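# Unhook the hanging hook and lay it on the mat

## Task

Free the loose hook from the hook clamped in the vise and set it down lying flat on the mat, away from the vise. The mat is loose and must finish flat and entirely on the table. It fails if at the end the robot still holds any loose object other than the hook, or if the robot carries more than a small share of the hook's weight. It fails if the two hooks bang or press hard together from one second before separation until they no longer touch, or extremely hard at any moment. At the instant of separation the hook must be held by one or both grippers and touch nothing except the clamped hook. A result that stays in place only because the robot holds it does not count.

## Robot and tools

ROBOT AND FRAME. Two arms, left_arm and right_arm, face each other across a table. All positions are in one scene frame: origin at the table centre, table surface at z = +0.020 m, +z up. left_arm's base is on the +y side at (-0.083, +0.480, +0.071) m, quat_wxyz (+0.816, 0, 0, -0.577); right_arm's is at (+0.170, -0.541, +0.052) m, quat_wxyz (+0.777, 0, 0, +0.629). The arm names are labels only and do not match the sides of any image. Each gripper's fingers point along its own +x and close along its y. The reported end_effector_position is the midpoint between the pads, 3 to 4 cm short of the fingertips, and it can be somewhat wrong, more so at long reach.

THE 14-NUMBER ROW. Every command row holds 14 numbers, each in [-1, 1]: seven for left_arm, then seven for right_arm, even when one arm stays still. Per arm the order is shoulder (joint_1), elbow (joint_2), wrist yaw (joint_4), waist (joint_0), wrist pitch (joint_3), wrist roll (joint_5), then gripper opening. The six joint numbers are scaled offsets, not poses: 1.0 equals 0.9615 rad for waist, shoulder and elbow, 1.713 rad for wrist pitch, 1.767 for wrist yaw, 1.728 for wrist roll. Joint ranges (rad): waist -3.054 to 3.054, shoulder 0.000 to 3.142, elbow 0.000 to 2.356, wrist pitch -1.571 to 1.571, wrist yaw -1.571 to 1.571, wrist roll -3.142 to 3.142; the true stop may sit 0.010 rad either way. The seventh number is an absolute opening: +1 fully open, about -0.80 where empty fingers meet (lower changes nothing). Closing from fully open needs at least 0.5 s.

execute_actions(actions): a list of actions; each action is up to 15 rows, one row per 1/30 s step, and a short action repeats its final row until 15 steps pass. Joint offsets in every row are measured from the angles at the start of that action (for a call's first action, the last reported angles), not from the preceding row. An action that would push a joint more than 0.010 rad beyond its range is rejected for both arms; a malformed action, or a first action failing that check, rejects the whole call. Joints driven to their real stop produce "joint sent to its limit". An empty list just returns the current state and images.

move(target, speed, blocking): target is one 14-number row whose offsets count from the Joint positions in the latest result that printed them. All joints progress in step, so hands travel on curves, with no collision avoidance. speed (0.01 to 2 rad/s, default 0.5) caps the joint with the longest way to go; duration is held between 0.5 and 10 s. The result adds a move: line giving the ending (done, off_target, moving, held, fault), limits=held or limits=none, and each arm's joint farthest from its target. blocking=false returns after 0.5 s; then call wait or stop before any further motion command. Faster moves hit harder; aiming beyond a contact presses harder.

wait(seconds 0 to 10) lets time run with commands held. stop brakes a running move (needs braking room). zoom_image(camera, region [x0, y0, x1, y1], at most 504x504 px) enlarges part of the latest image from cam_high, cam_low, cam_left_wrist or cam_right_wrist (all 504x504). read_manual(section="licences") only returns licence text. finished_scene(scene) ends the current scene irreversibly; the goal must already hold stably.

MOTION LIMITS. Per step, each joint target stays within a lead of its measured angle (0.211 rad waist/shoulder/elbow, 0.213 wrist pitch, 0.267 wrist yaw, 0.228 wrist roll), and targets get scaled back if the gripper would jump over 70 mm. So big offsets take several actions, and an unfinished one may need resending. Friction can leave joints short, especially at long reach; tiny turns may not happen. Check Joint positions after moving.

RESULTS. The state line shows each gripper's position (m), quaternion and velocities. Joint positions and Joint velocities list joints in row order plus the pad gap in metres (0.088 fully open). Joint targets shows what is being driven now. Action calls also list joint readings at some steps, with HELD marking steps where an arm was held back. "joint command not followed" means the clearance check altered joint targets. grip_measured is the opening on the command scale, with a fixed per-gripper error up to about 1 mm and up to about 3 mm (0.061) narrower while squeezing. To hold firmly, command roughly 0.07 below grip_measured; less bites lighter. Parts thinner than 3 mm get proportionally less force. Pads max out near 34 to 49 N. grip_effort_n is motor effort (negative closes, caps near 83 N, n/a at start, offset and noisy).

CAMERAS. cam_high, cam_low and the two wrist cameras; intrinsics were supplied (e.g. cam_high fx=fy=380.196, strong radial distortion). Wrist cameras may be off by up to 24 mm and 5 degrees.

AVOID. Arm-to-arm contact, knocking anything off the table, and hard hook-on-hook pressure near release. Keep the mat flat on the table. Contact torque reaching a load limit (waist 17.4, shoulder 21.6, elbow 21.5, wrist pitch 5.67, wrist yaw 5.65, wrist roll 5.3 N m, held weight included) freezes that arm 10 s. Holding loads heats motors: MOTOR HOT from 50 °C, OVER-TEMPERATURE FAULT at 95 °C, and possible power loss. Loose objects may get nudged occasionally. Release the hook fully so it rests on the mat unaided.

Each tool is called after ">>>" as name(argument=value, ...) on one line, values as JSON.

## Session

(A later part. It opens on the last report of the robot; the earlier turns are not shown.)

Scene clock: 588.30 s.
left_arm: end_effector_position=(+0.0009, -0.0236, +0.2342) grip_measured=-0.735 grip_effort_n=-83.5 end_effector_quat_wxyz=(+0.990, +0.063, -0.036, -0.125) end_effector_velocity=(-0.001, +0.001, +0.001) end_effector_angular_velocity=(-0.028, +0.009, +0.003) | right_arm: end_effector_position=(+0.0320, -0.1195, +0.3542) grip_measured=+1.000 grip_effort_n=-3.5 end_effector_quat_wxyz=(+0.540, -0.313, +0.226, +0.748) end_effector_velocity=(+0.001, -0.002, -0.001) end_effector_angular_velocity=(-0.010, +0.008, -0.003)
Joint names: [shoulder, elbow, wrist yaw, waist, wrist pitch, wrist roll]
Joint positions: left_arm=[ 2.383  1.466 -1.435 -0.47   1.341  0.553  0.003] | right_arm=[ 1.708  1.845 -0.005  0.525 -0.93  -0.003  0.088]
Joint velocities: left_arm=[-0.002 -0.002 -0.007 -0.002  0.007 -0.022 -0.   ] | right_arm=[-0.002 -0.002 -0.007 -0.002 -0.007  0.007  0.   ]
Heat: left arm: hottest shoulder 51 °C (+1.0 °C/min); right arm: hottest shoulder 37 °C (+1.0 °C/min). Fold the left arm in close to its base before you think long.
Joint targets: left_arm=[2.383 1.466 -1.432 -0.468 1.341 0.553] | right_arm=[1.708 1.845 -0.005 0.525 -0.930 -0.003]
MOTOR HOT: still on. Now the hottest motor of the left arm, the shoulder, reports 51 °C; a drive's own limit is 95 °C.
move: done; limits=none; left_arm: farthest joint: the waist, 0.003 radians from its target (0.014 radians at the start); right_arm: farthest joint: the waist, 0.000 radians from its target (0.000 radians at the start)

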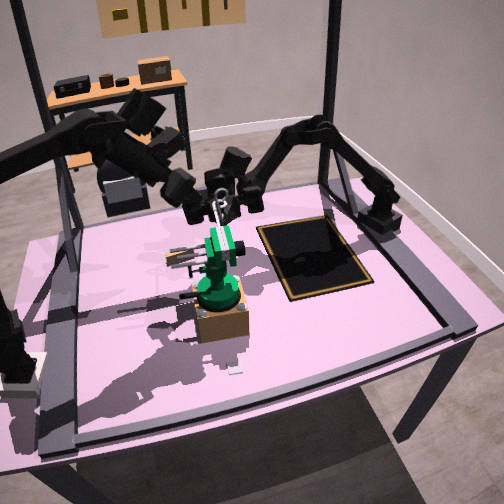

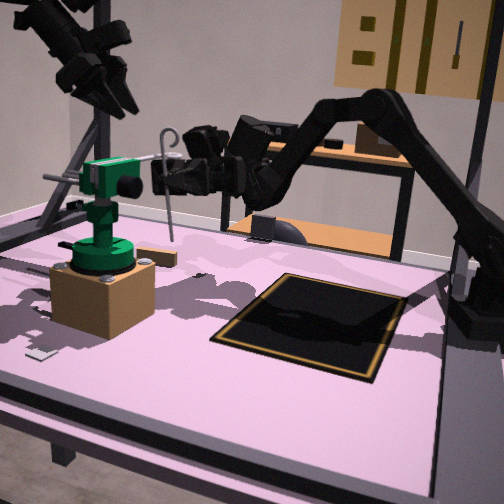

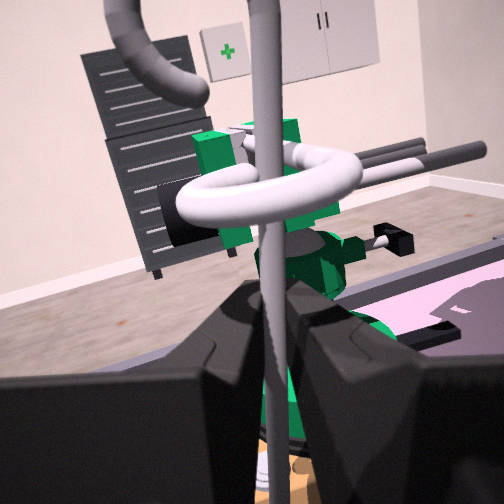

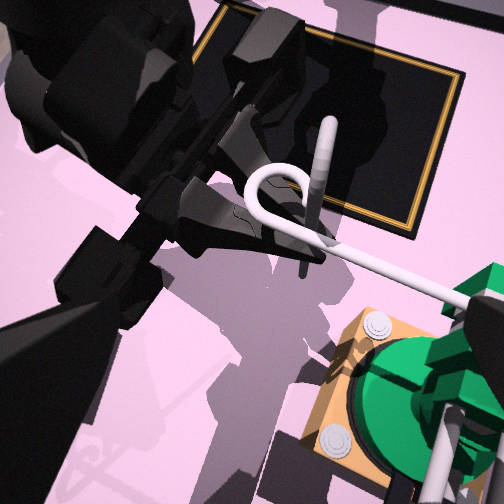

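>>> move(target=[0,0,0,0.0215,0,0,-0.76, 0,0,0,0,0,0,1.0], speed=0.02)

>>> zoom_image(camera="cam_low", region=[120, 110, 220, 210])

>>> zoom_image(camera="cam_right_wrist", region=[220, 80, 400, 260])

Scene clock: 600.93 s.
left_arm: end_effector_position=(+0.0103, -0.0220, +0.2342) grip_measured=-0.735 grip_effort_n=-83.5 end_effector_quat_wxyz=(+0.991, +0.063, -0.035, -0.115) end_effector_velocity=(+0.001, +0.001, -0.005) end_effector_angular_velocity=(-0.004, +0.006, +0.008) | right_arm: end_effector_position=(+0.0320, -0.1195, +0.3542) grip_measured=+1.000 grip_effort_n=-3.5 end_effector_quat_wxyz=(+0.540, -0.313, +0.226, +0.748) end_effector_velocity=(-0.002, -0.002, -0.001) end_effector_angular_velocity=(-0.010, +0.008, +0.018)
Joint names: [shoulder, elbow, wrist yaw, waist, wrist pitch, wrist roll]
Joint positions: left_arm=[ 2.383  1.466 -1.435 -0.452  1.341  0.553  0.003] | right_arm=[ 1.708  1.845 -0.005  0.525 -0.93  -0.003  0.088]
Joint velocities: left_arm=[ 0.007 -0.002 -0.007  0.002 -0.007 -0.022 -0.   ] | right_arm=[-0.002 -0.002 -0.022 -0.002 -0.007 -0.007  0.   ]
Heat: left arm: hottest shoulder 51 °C (+1.0 °C/min); right arm: hottest shoulder 37 °C (+1.0 °C/min). Fold the left arm in close to its base before you think long.
Joint targets: left_arm=[2.383 1.466 -1.435 -0.450 1.341 0.553] | right_arm=[1.708 1.845 -0.005 0.525 -0.930 -0.003]
MOTOR HOT: still on. Now the hottest motor of the left arm, the shoulder, reports 51 °C; a drive's own limit is 95 °C.
move: done; limits=none; left_arm: farthest joint: the waist, 0.002 radians from its target (0.021 radians at the start); right_arm: farthest joint: the waist, 0.000 radians from its target (0.000 radians at the start)

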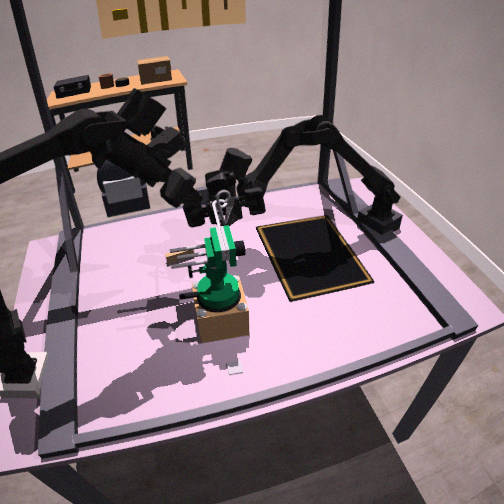

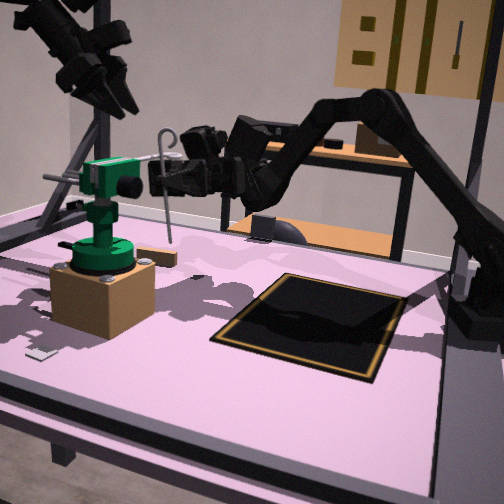

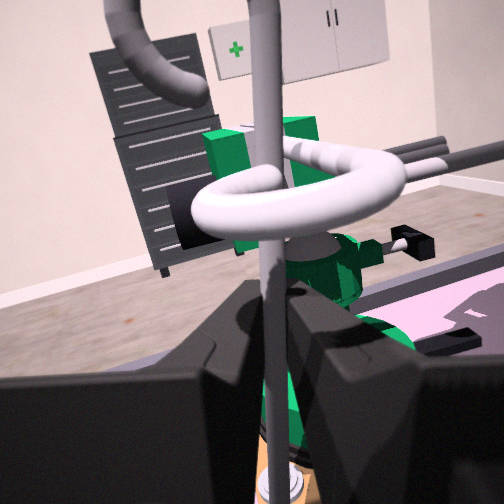

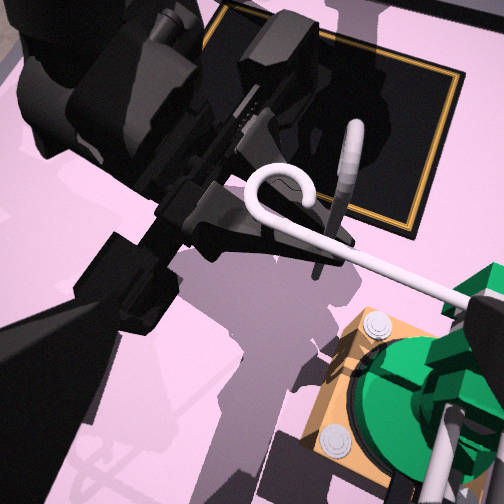

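Region (120, 110, 220, 210) of cam_low's 504x504 image, scaled by 5.040, with more detail than that image has.

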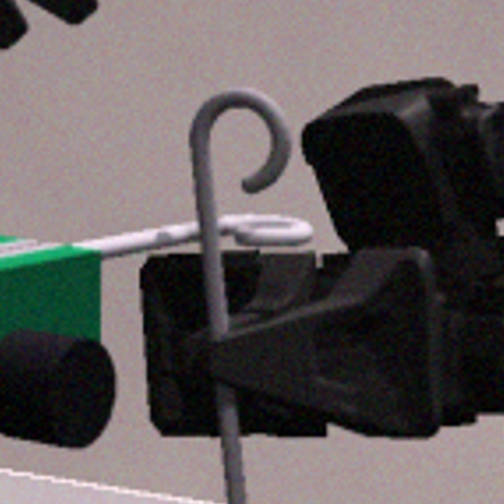

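Region (220, 80, 400, 260) of cam_right_wrist's 504x504 image, scaled by 2.800, with more detail than that image has.

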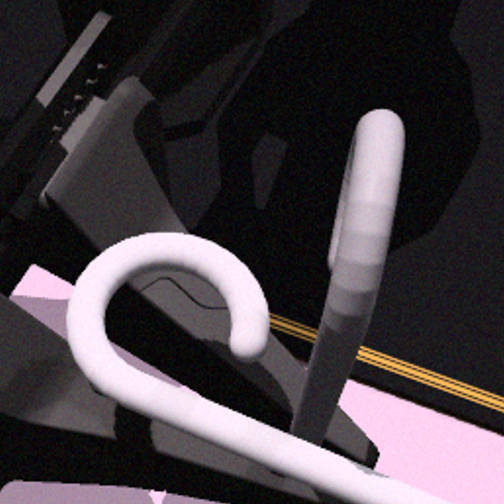

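>>> move(target=[-0.207,-0.390,0,0,0.107,0,-0.76, -0.84,-0.983,0,0,0.193,0,1.0], speed=0.35)

Scene clock: 657.03 s.
left_arm: end_effector_position=(+0.0179, +0.0464, +0.2312) grip_measured=-0.735 grip_effort_n=-83.5 end_effector_quat_wxyz=(+0.990, +0.068, -0.035, -0.115) end_effector_velocity=(-0.001, +0.002, +0.001) end_effector_angular_velocity=(-0.014, +0.005, +0.004) | right_arm: end_effector_position=(+0.0820, -0.2728, +0.3028) grip_measured=+1.000 grip_effort_n=-3.5 end_effector_quat_wxyz=(+0.560, -0.237, +0.171, +0.776) end_effector_velocity=(+0.002, -0.000, +0.000) end_effector_angular_velocity=(+0.010, -0.007, -0.004)
Joint names: [shoulder, elbow, wrist yaw, waist, wrist pitch, wrist roll]
Joint positions: left_arm=[ 2.201  1.095 -1.435 -0.452  1.52   0.553  0.003] | right_arm=[ 0.905  0.914 -0.005  0.525 -0.602 -0.003  0.088]
Joint velocities: left_arm=[-0.002 -0.002 -0.007 -0.002  0.007 -0.007 -0.   ] | right_arm=[-0.007 -0.007  0.007 -0.002  0.007 -0.007  0.   ]
Heat: left arm: hottest shoulder 53 °C (+2.0 °C/min); right arm: hottest shoulder 37 °C (+0.0 °C/min). Fold the left arm in close to its base before you think long.
Joint targets: left_arm=[2.184 1.090 -1.435 -0.452 1.524 0.553] | right_arm=[0.900 0.900 -0.005 0.525 -0.599 -0.003]
MOTOR HOT: still on. Now the hottest motor of the left arm, the shoulder, reports 53 °C; a drive's own limit is 95 °C.
move: off_target (left_arm, right_arm); limits=none; left_arm: farthest joint: the shoulder, 0.017 radians from its target (0.199 radians at the start); right_arm: farthest joint: the elbow, 0.014 radians from its target (0.946 radians at the start)

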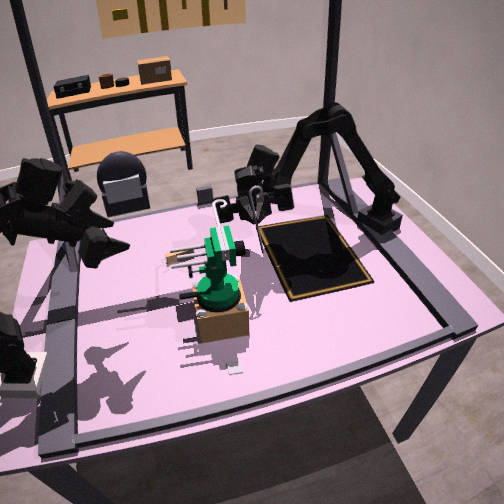

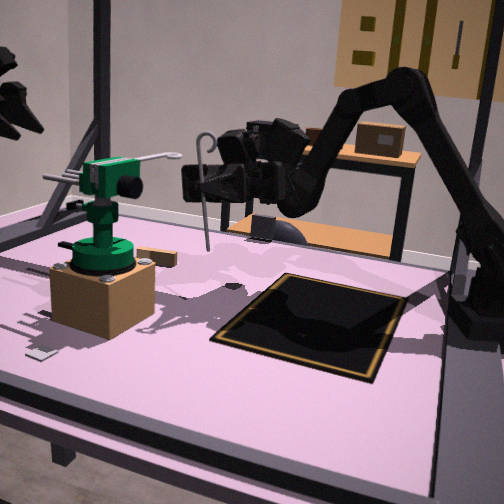

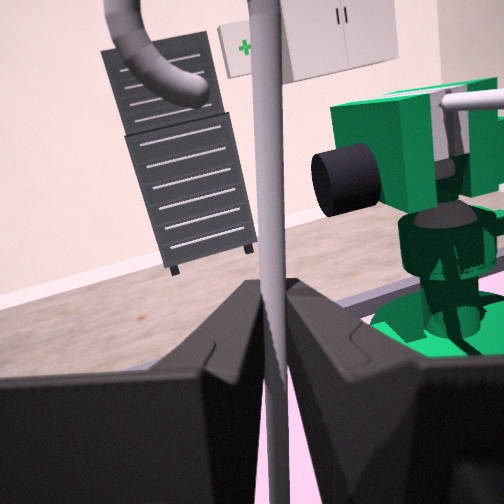

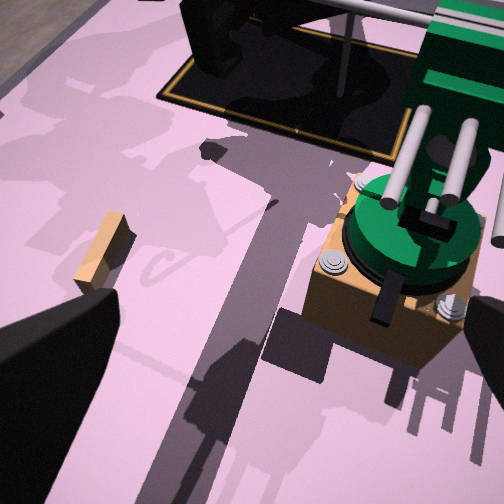

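>>> move(target=[-0.30,0,0,0.167,-0.745,-0.553,-0.76, 0,0,0,0,0,0,1.0], speed=0.7)

Scene clock: 753.90 s.
left_arm: end_effector_position=(+0.0840, +0.0927, +0.2321) grip_measured=-0.735 grip_effort_n=-83.5 end_effector_quat_wxyz=(+0.994, +0.094, +0.034, -0.036) end_effector_velocity=(-0.001, +0.002, -0.000) end_effector_angular_velocity=(-0.024, -0.003, +0.005) | right_arm: end_effector_position=(+0.0820, -0.2728, +0.3028) grip_measured=+1.000 grip_effort_n=-3.5 end_effector_quat_wxyz=(+0.560, -0.237, +0.171, +0.776) end_effector_velocity=(+0.000, -0.002, -0.004) end_effector_angular_velocity=(-0.007, -0.017, +0.016)
Joint names: [shoulder, elbow, wrist yaw, waist, wrist pitch, wrist roll]
Joint positions: left_arm=[ 1.928  1.095 -1.435 -0.293  0.246 -0.398  0.003] | right_arm=[ 0.905  0.914 -0.005  0.525 -0.602 -0.003  0.088]
Joint velocities: left_arm=[-0.002 -0.007 -0.007 -0.002  0.007 -0.022 -0.   ] | right_arm=[-0.002 -0.007 -0.007 -0.002 -0.007 -0.022  0.   ]
Heat: left arm: hottest shoulder 56 °C (+2.0 °C/min); right arm: hottest elbow 33 °C (+0.0 °C/min). Fold the left arm in close to its base before you think long.
Joint targets: left_arm=[1.913 1.095 -1.435 -0.291 0.244 -0.402] | right_arm=[0.905 0.914 -0.005 0.525 -0.602 -0.003]
MOTOR HOT: still on. Now the hottest motor of the left arm, the shoulder, reports 56 °C; a drive's own limit is 95 °C.
move: off_target (left_arm); limits=none; left_arm: farthest joint: the shoulder, 0.016 radians from its target (0.288 radians at the start); right_arm: farthest joint: the waist, 0.000 radians from its target (0.000 radians at the start)

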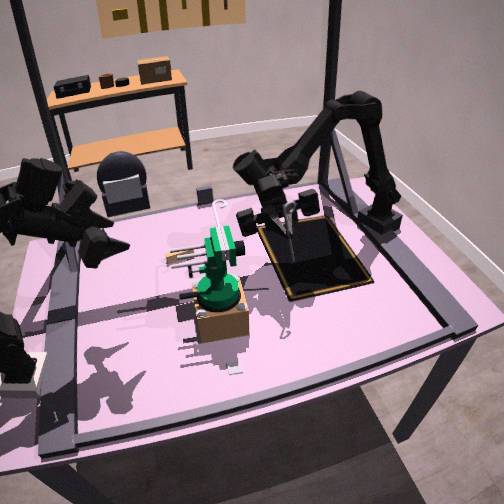

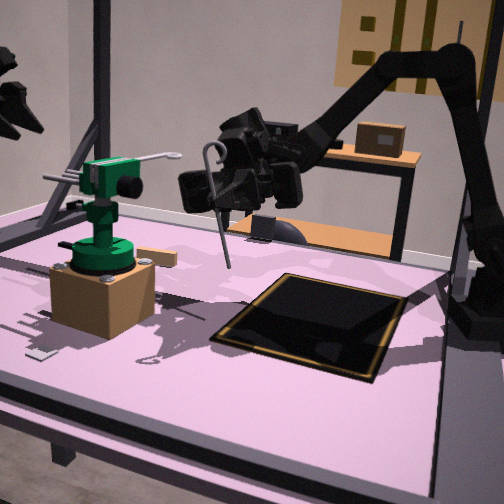

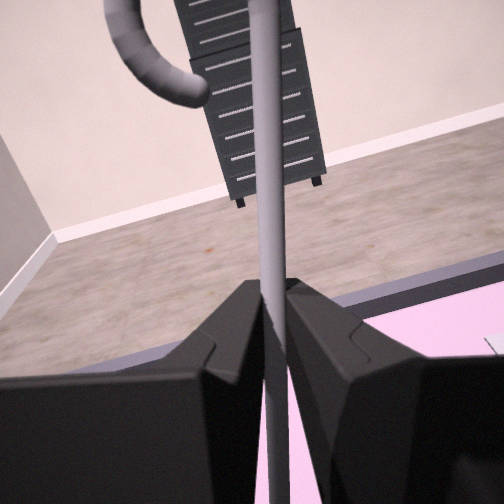

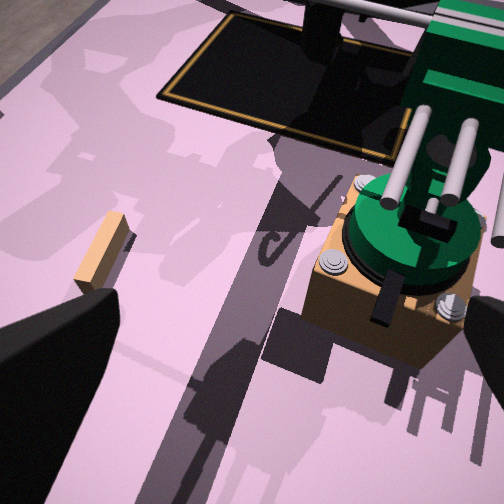

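>>> move(target=[-0.318,0,0,0.170,-0.745,-0.557,-0.76, 0,0,0,0,0,0,1.0], speed=0.8)

Scene clock: 759.93 s.
left_arm: end_effector_position=(+0.1199, +0.2387, +0.2755) grip_measured=-0.735 grip_effort_n=-83.5 end_effector_quat_wxyz=(+0.988, +0.097, +0.078, +0.095) end_effector_velocity=(-0.000, -0.001, -0.000) end_effector_angular_velocity=(-0.008, -0.009, -0.001) | right_arm: end_effector_position=(+0.0820, -0.2728, +0.3028) grip_measured=+1.000 grip_effort_n=-3.0 end_effector_quat_wxyz=(+0.560, -0.237, +0.171, +0.776) end_effector_velocity=(+0.002, +0.001, +0.001) end_effector_angular_velocity=(+0.006, +0.004, -0.013)
Joint names: [shoulder, elbow, wrist yaw, waist, wrist pitch, wrist roll]
Joint positions: left_arm=[ 1.635  1.095 -1.435 -0.132 -1.028 -1.356  0.003] | right_arm=[ 0.905  0.914 -0.005  0.525 -0.602 -0.003  0.088]
Joint velocities: left_arm=[ 0.002 -0.002 -0.007 -0.002  0.007 -0.007 -0.   ] | right_arm=[-0.002 -0.002  0.007 -0.002  0.007  0.007  0.   ]
Heat: left arm: hottest shoulder 55 °C (+1.0 °C/min); right arm: hottest elbow 33 °C (+0.0 °C/min). Fold the left arm in close to its base before you think long.
Joint targets: left_arm=[1.623 1.095 -1.435 -0.130 -1.031 -1.360] | right_arm=[0.905 0.914 -0.005 0.525 -0.602 -0.003]
MOTOR HOT: still on. Now the hottest motor of the left arm, the shoulder, reports 55 °C; a drive's own limit is 95 °C.
move: off_target (left_arm); limits=none; left_arm: farthest joint: the shoulder, 0.012 radians from its target (0.306 radians at the start); right_arm: farthest joint: the waist, 0.000 radians from its target (0.000 radians at the start)

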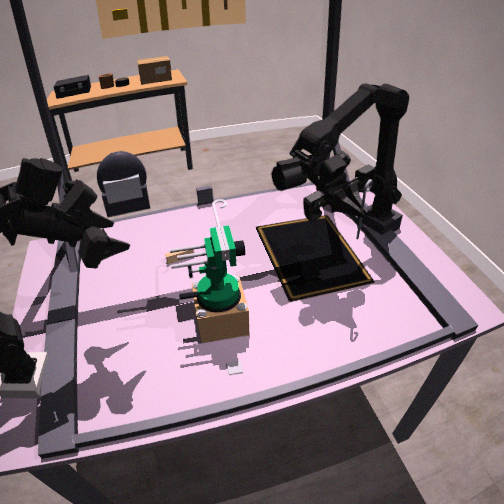

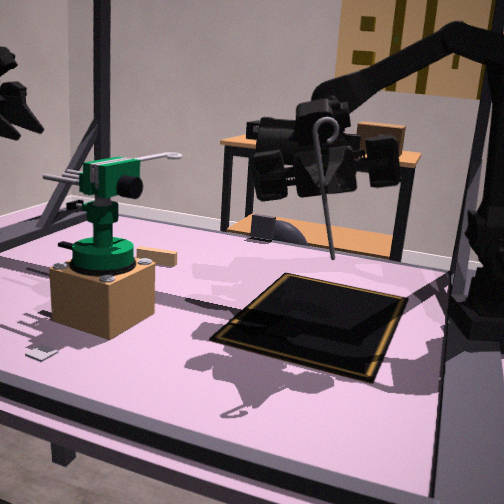

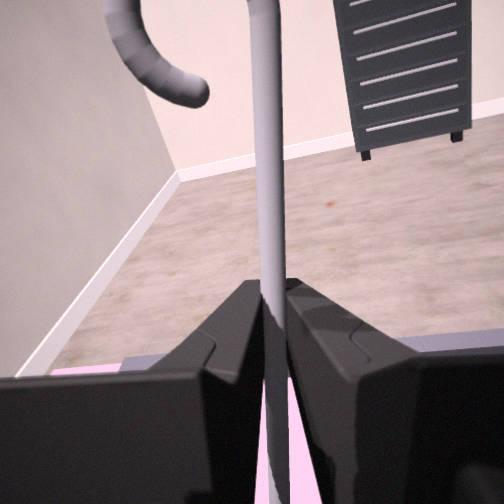

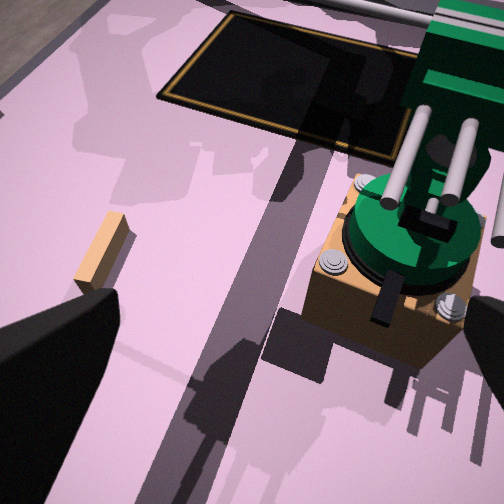

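>>> move(target=[0,0,0.814,0,0,0,-0.76, 0,0,0,0,0,0,1.0], speed=0.7)

Scene clock: 764.83 s.
left_arm: end_effector_position=(-0.0260, +0.2074, +0.1455) grip_measured=-0.734 grip_effort_n=-83.5 end_effector_quat_wxyz=(+0.707, +0.001, +0.707, -0.004) end_effector_velocity=(-0.000, -0.002, -0.000) end_effector_angular_velocity=(-0.006, -0.009, +0.000) | right_arm: end_effector_position=(+0.0820, -0.2728, +0.3028) grip_measured=+1.000 grip_effort_n=-3.5 end_effector_quat_wxyz=(+0.560, -0.237, +0.171, +0.776) end_effector_velocity=(+0.001, -0.001, -0.002) end_effector_angular_velocity=(-0.008, -0.000, -0.008)
Joint names: [shoulder, elbow, wrist yaw, waist, wrist pitch, wrist roll]
Joint positions: left_arm=[ 1.635  1.095  0.001 -0.132 -1.028 -1.357  0.003] | right_arm=[ 0.905  0.914 -0.005  0.525 -0.602 -0.003  0.088]
Joint velocities: left_arm=[ 0.002  0.002 -0.007 -0.007  0.007 -0.007 -0.   ] | right_arm=[-0.002 -0.002  0.007  0.002 -0.007  0.007  0.   ]
Heat: left arm: hottest shoulder 54 °C (-1.0 °C/min); right arm: hottest elbow 33 °C (+0.0 °C/min). Fold the left arm in close to its base before you think long.
Joint targets: left_arm=[1.635 1.095 0.003 -0.132 -1.028 -1.356] | right_arm=[0.905 0.914 -0.005 0.525 -0.602 -0.003]
MOTOR HOT: still on. Now the hottest motor of the left arm, the shoulder, reports 54 °C; a drive's own limit is 95 °C.
move: done; limits=none; left_arm: farthest joint: the wrist yaw, 0.002 radians from its target (1.438 radians at the start); right_arm: farthest joint: the waist, 0.000 radians from its target (0.000 radians at the start)

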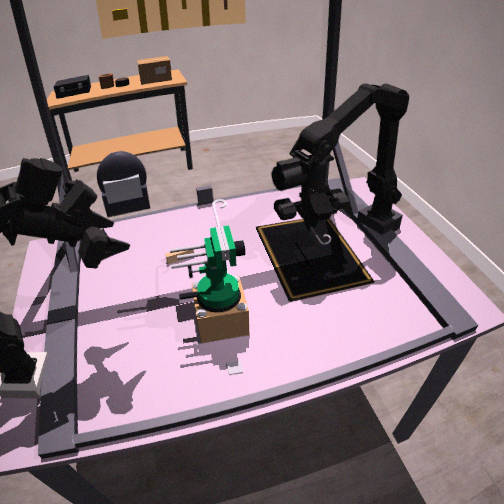

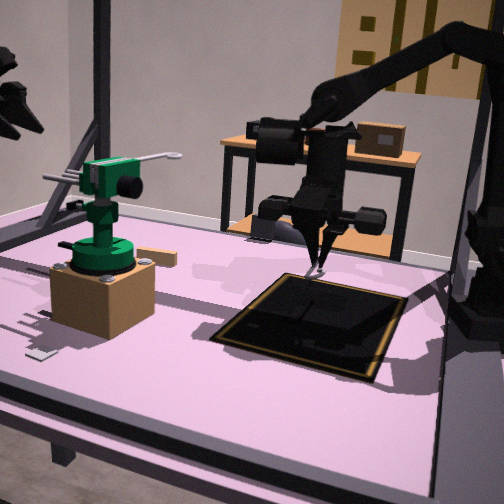

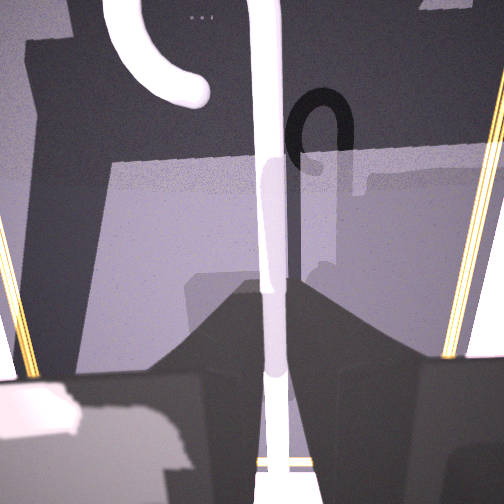

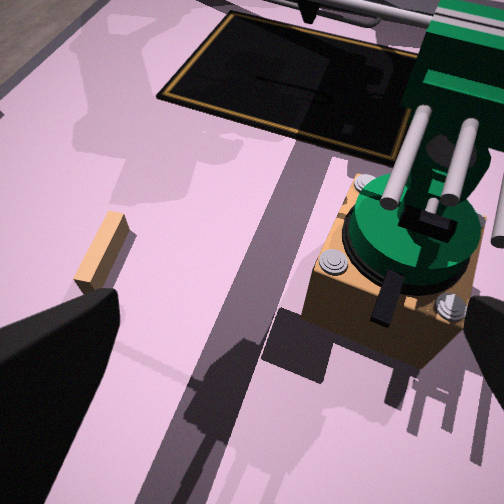

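>>> move(target=[0.128,-0.176,0,0,0.169,0,-0.76, 0,0,0,0,0,0,1.0], speed=0.3)

>>> zoom_image(camera="cam_low", region=[230, 220, 410, 380])

Scene clock: 778.33 s.
left_arm: end_effector_position=(-0.0257, +0.2060, +0.0774) grip_measured=-0.734 grip_effort_n=-83.5 end_effector_quat_wxyz=(+0.707, -0.000, +0.707, -0.005) end_effector_velocity=(-0.000, +0.004, -0.001) end_effector_angular_velocity=(+0.013, -0.005, -0.024) | right_arm: end_effector_position=(+0.0820, -0.2728, +0.3028) grip_measured=+1.000 grip_effort_n=-3.5 end_effector_quat_wxyz=(+0.560, -0.237, +0.171, +0.776) end_effector_velocity=(-0.002, -0.002, -0.004) end_effector_angular_velocity=(-0.017, +0.014, +0.012)
Joint names: [shoulder, elbow, wrist yaw, waist, wrist pitch, wrist roll]
Joint positions: left_arm=[ 1.752  0.93   0.001 -0.132 -0.741 -1.357  0.003] | right_arm=[ 0.905  0.914 -0.005  0.525 -0.602 -0.003  0.088]
Joint velocities: left_arm=[-0.002 -0.007 -0.007 -0.002 -0.007  0.022 -0.   ] | right_arm=[-0.002 -0.007 -0.022 -0.002 -0.007  0.007  0.   ]
Heat: left arm: hottest shoulder 50 °C (-5.1 °C/min); right arm: hottest elbow 34 °C (+1.0 °C/min). Fold the left arm in close to its base before you think long.
Joint targets: left_arm=[1.757 0.926 0.001 -0.132 -0.738 -1.357] | right_arm=[0.905 0.914 -0.005 0.525 -0.602 -0.003]
MOTOR HOT: still on. Now the hottest motor of the left arm, the shoulder, reports 50 °C; a drive's own limit is 95 °C.
move: done; limits=none; left_arm: farthest joint: the shoulder, 0.006 radians from its target (0.124 radians at the start); right_arm: farthest joint: the waist, 0.000 radians from its target (0.000 radians at the start)

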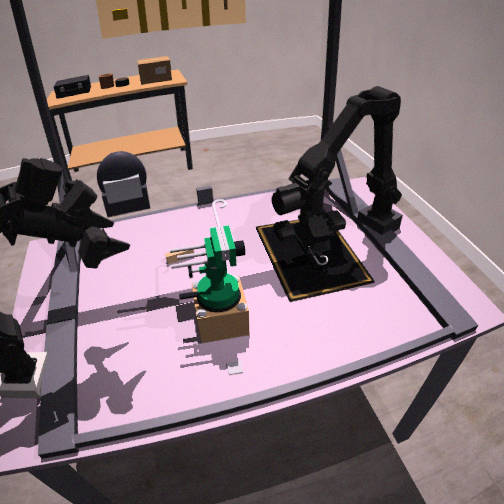

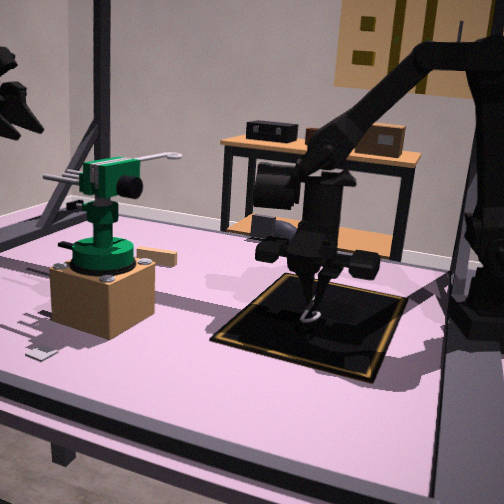

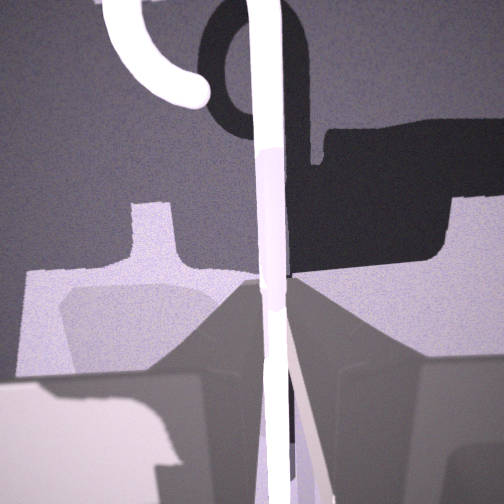

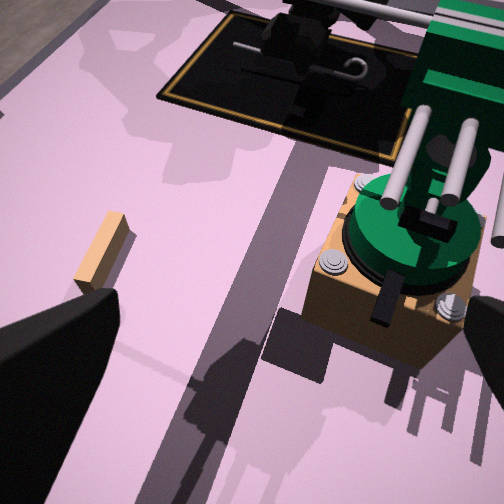

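Region (230, 220, 410, 380) of cam_low's 504x504 image, scaled by 2.800, with more detail than that image has.

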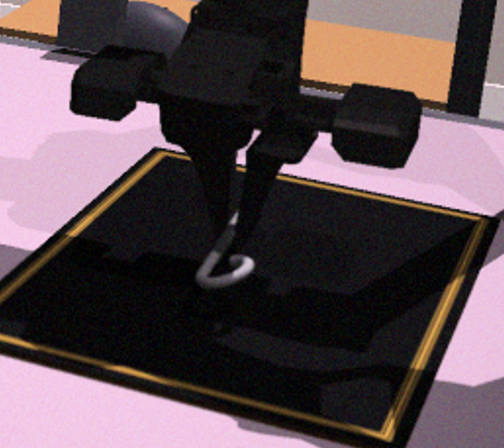

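>>> move(target=[0.033,-0.024,0,0,0.024,0,-0.76, 0,0,0,0,0,0,1.0], speed=0.06)

>>> zoom_image(camera="cam_low", region=[270, 270, 350, 340])

>>> zoom_image(camera="cam_right_wrist", region=[220, 10, 400, 110])

Scene clock: 786.53 s.
left_arm: end_effector_position=(-0.0259, +0.2070, +0.0669) grip_measured=-0.734 grip_effort_n=-83.5 end_effector_quat_wxyz=(+0.707, +0.002, +0.707, -0.003) end_effector_velocity=(-0.003, +0.004, -0.002) end_effector_angular_velocity=(+0.015, +0.011, +0.005) | right_arm: end_effector_position=(+0.0820, -0.2728, +0.3028) grip_measured=+1.000 grip_effort_n=-3.0 end_effector_quat_wxyz=(+0.560, -0.237, +0.171, +0.776) end_effector_velocity=(+0.000, -0.001, -0.002) end_effector_angular_velocity=(+0.001, -0.027, +0.024)
Joint names: [shoulder, elbow, wrist yaw, waist, wrist pitch, wrist roll]
Joint positions: left_arm=[ 1.778  0.912  0.001 -0.132 -0.703 -1.357  0.003] | right_arm=[ 0.905  0.914 -0.005  0.525 -0.602 -0.003  0.088]
Joint velocities: left_arm=[ 0.002 -0.007  0.007 -0.002 -0.007 -0.007 -0.   ] | right_arm=[-0.002 -0.002 -0.007 -0.002 -0.007 -0.037  0.   ]
Heat: left arm: hottest shoulder 48 °C (-7.1 °C/min); right arm: hottest elbow 34 °C (+1.0 °C/min). Fold the left arm in close to its base before you think long.
Joint targets: left_arm=[1.784 0.907 0.001 -0.132 -0.700 -1.357] | right_arm=[0.905 0.914 -0.005 0.525 -0.602 -0.003]
MOTOR HOT: still on. Now the hottest motor of the left arm, the shoulder, reports 48 °C; a drive's own limit is 95 °C.
move: done; limits=none; left_arm: farthest joint: the shoulder, 0.005 radians from its target (0.031 radians at the start); right_arm: farthest joint: the waist, 0.000 radians from its target (0.000 radians at the start)

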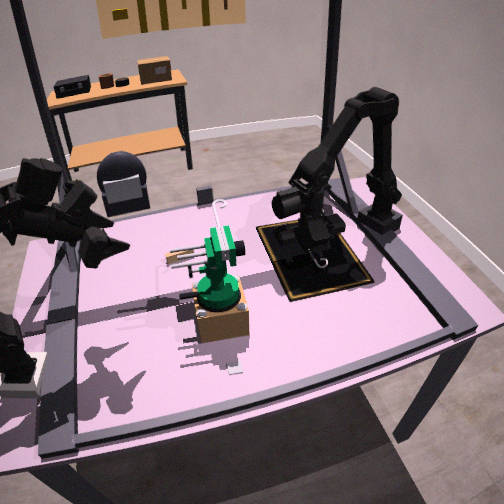

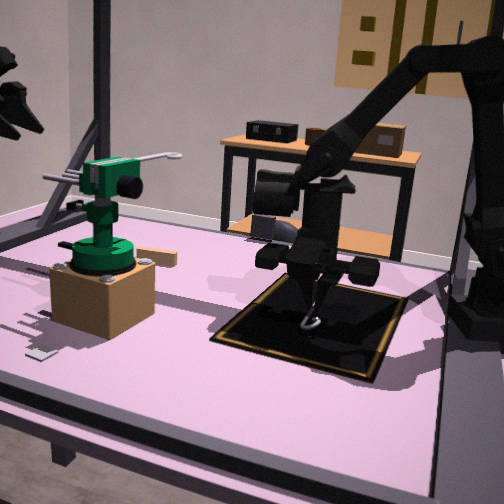

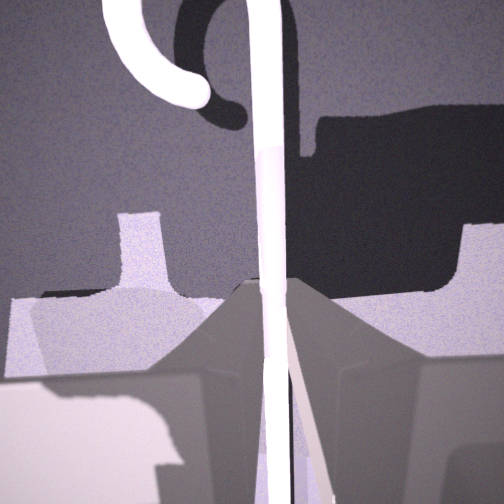

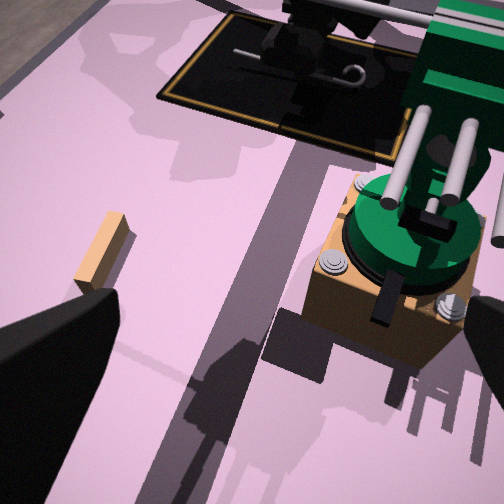

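Region (270, 270, 350, 340) of cam_low's 504x504 image, scaled by 6.300, with more detail than that image has; it fills the top 441 rows of this view, and the rest is white.

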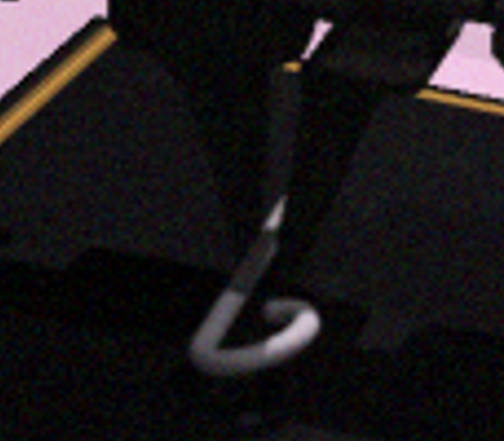

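Region (220, 10, 400, 110) of cam_right_wrist's 504x504 image, scaled by 2.800, with more detail than that image has.

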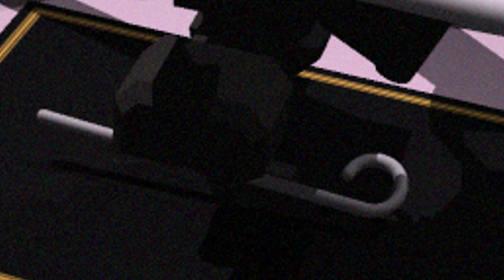

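>>> move(target=[0.014,-0.011,0,0,0.011,0,-0.76, 0,0,0,0,0,0,1.0], speed=0.03)

>>> zoom_image(camera="cam_right_wrist", region=[220, 10, 400, 110])

Scene clock: 795.73 s.
left_arm: end_effector_position=(-0.0258, +0.2062, +0.0643) grip_measured=-0.734 grip_effort_n=-83.5 end_effector_quat_wxyz=(+0.707, +0.001, +0.707, -0.004) end_effector_velocity=(+0.001, +0.004, -0.001) end_effector_angular_velocity=(+0.013, -0.005, -0.005) | right_arm: end_effector_position=(+0.0820, -0.2728, +0.3028) grip_measured=+1.000 grip_effort_n=-3.5 end_effector_quat_wxyz=(+0.560, -0.237, +0.171, +0.776) end_effector_velocity=(+0.000, +0.000, +0.001) end_effector_angular_velocity=(+0.010, -0.007, +0.000)
Joint names: [shoulder, elbow, wrist yaw, waist, wrist pitch, wrist roll]
Joint positions: left_arm=[ 1.785  0.907  0.001 -0.132 -0.689 -1.357  0.003] | right_arm=[ 0.905  0.914 -0.005  0.525 -0.602 -0.003  0.088]
Joint velocities: left_arm=[-0.002 -0.007 -0.007  0.002 -0.007  0.007  0.   ] | right_arm=[-0.002 -0.002  0.007  0.002  0.007 -0.007  0.   ]
Heat: left arm: hottest shoulder 47 °C (-8.0 °C/min); right arm: hottest elbow 34 °C (+2.0 °C/min).
Joint targets: left_arm=[1.792 0.902 0.001 -0.132 -0.684 -1.357] | right_arm=[0.905 0.914 -0.005 0.525 -0.602 -0.003]
MOTOR HOT: cleared. Now the hottest motor of the left arm, the shoulder, reports 47 °C.
move: done; limits=none; left_arm: farthest joint: the shoulder, 0.007 radians from its target (0.013 radians at the start); right_arm: farthest joint: the waist, 0.000 radians from its target (0.000 radians at the start)

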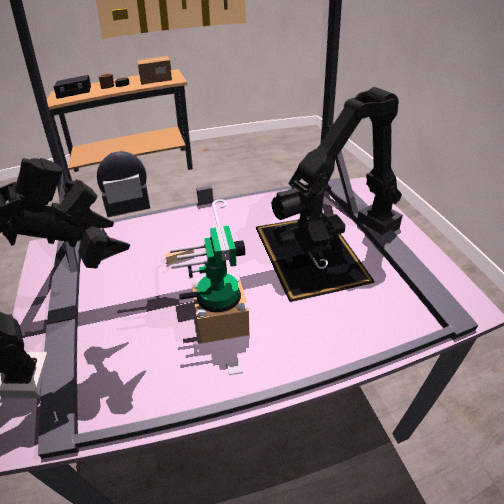

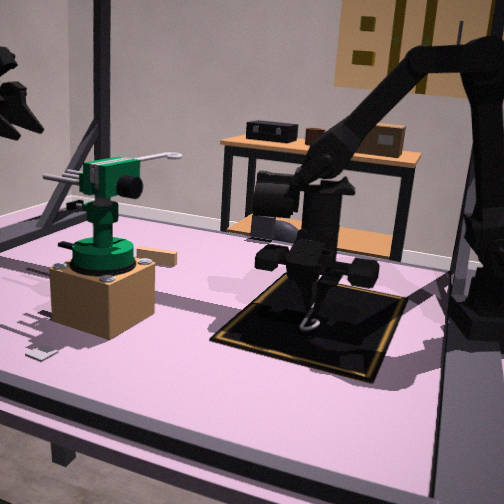

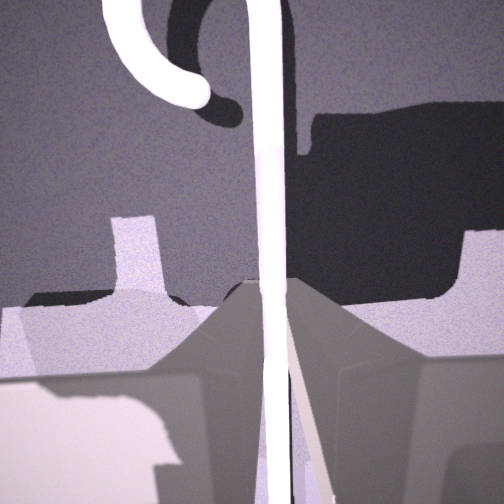

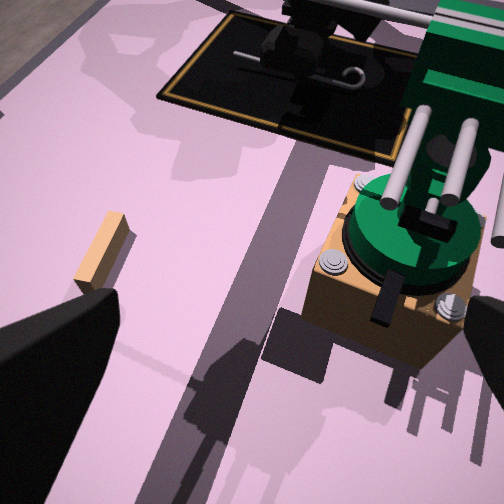

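Region (220, 10, 400, 110) of cam_right_wrist's 504x504 image, scaled by 2.800, with more detail than that image has.

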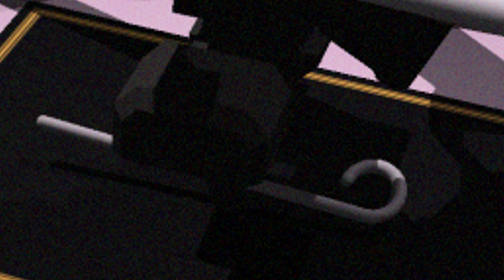

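>>> move(target=[0.017,-0.012,0,0,0.012,0,-0.76, 0,0,0,0,0,0,1.0], speed=0.03)

>>> zoom_image(camera="cam_right_wrist", region=[220, 10, 400, 110])

>>> zoom_image(camera="cam_left_wrist", region=[180, 180, 360, 360])

Scene clock: 802.37 s.
left_arm: end_effector_position=(-0.0259, +0.2067, +0.0632) grip_measured=-0.734 grip_effort_n=-83.5 end_effector_quat_wxyz=(+0.707, +0.000, +0.707, -0.004) end_effector_velocity=(+0.006, -0.000, +0.001) end_effector_angular_velocity=(-0.004, -0.038, -0.019) | right_arm: end_effector_position=(+0.0820, -0.2728, +0.3028) grip_measured=+1.000 grip_effort_n=-3.5 end_effector_quat_wxyz=(+0.560, -0.237, +0.171, +0.776) end_effector_velocity=(-0.002, -0.002, -0.004) end_effector_angular_velocity=(-0.014, +0.002, +0.020)
Joint names: [shoulder, elbow, wrist yaw, waist, wrist pitch, wrist roll]
Joint positions: left_arm=[ 1.786  0.903  0.001 -0.132 -0.683 -1.357  0.003] | right_arm=[ 0.905  0.914 -0.005  0.525 -0.602 -0.003  0.088]
Joint velocities: left_arm=[-0.007 -0.002 -0.037  0.002  0.007  0.022 -0.   ] | right_arm=[-0.002 -0.007 -0.022 -0.002 -0.007 -0.007  0.   ]
Heat: left arm: hottest shoulder 46 °C (-10.1 °C/min); right arm: hottest elbow 35 °C (+3.0 °C/min).
Joint targets: left_arm=[1.801 0.896 0.001 -0.132 -0.668 -1.357] | right_arm=[0.905 0.914 -0.005 0.525 -0.602 -0.003]
move: off_target (left_arm); limits=none; left_arm: farthest joint: the shoulder, 0.016 radians from its target (0.017 radians at the start); right_arm: farthest joint: the waist, 0.000 radians from its target (0.000 radians at the start)

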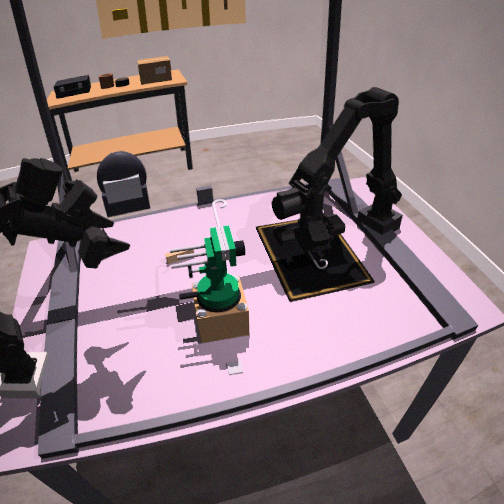

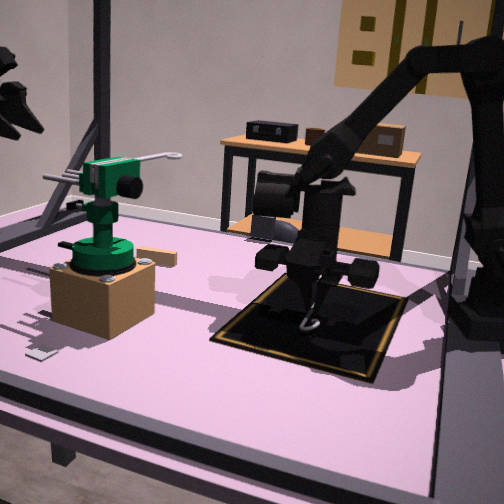

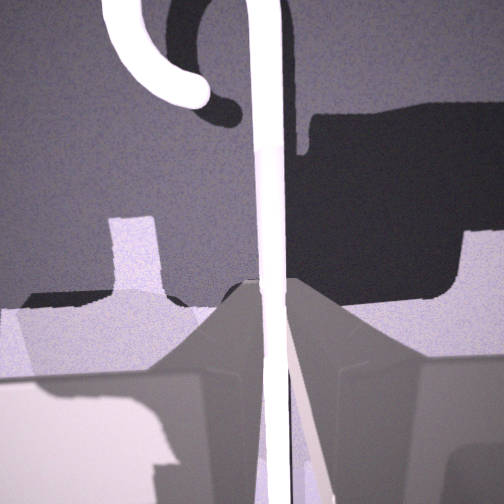

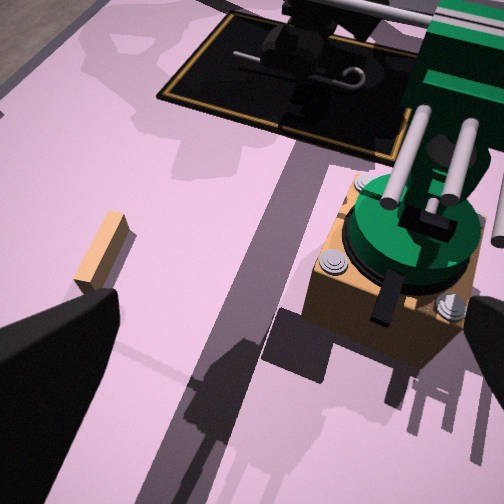

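Region (220, 10, 400, 110) of cam_right_wrist's 504x504 image, scaled by 2.800, with more detail than that image has.

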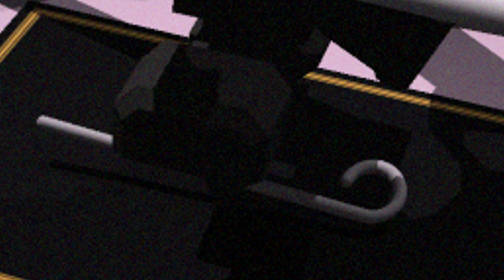

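Region (180, 180, 360, 360) of cam_left_wrist's 504x504 image, scaled by 2.800, with more detail than that image has.

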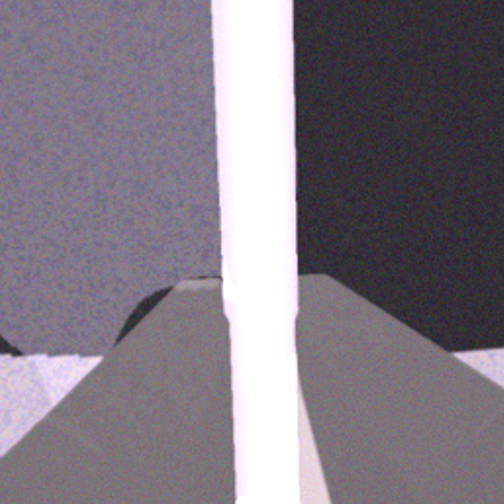

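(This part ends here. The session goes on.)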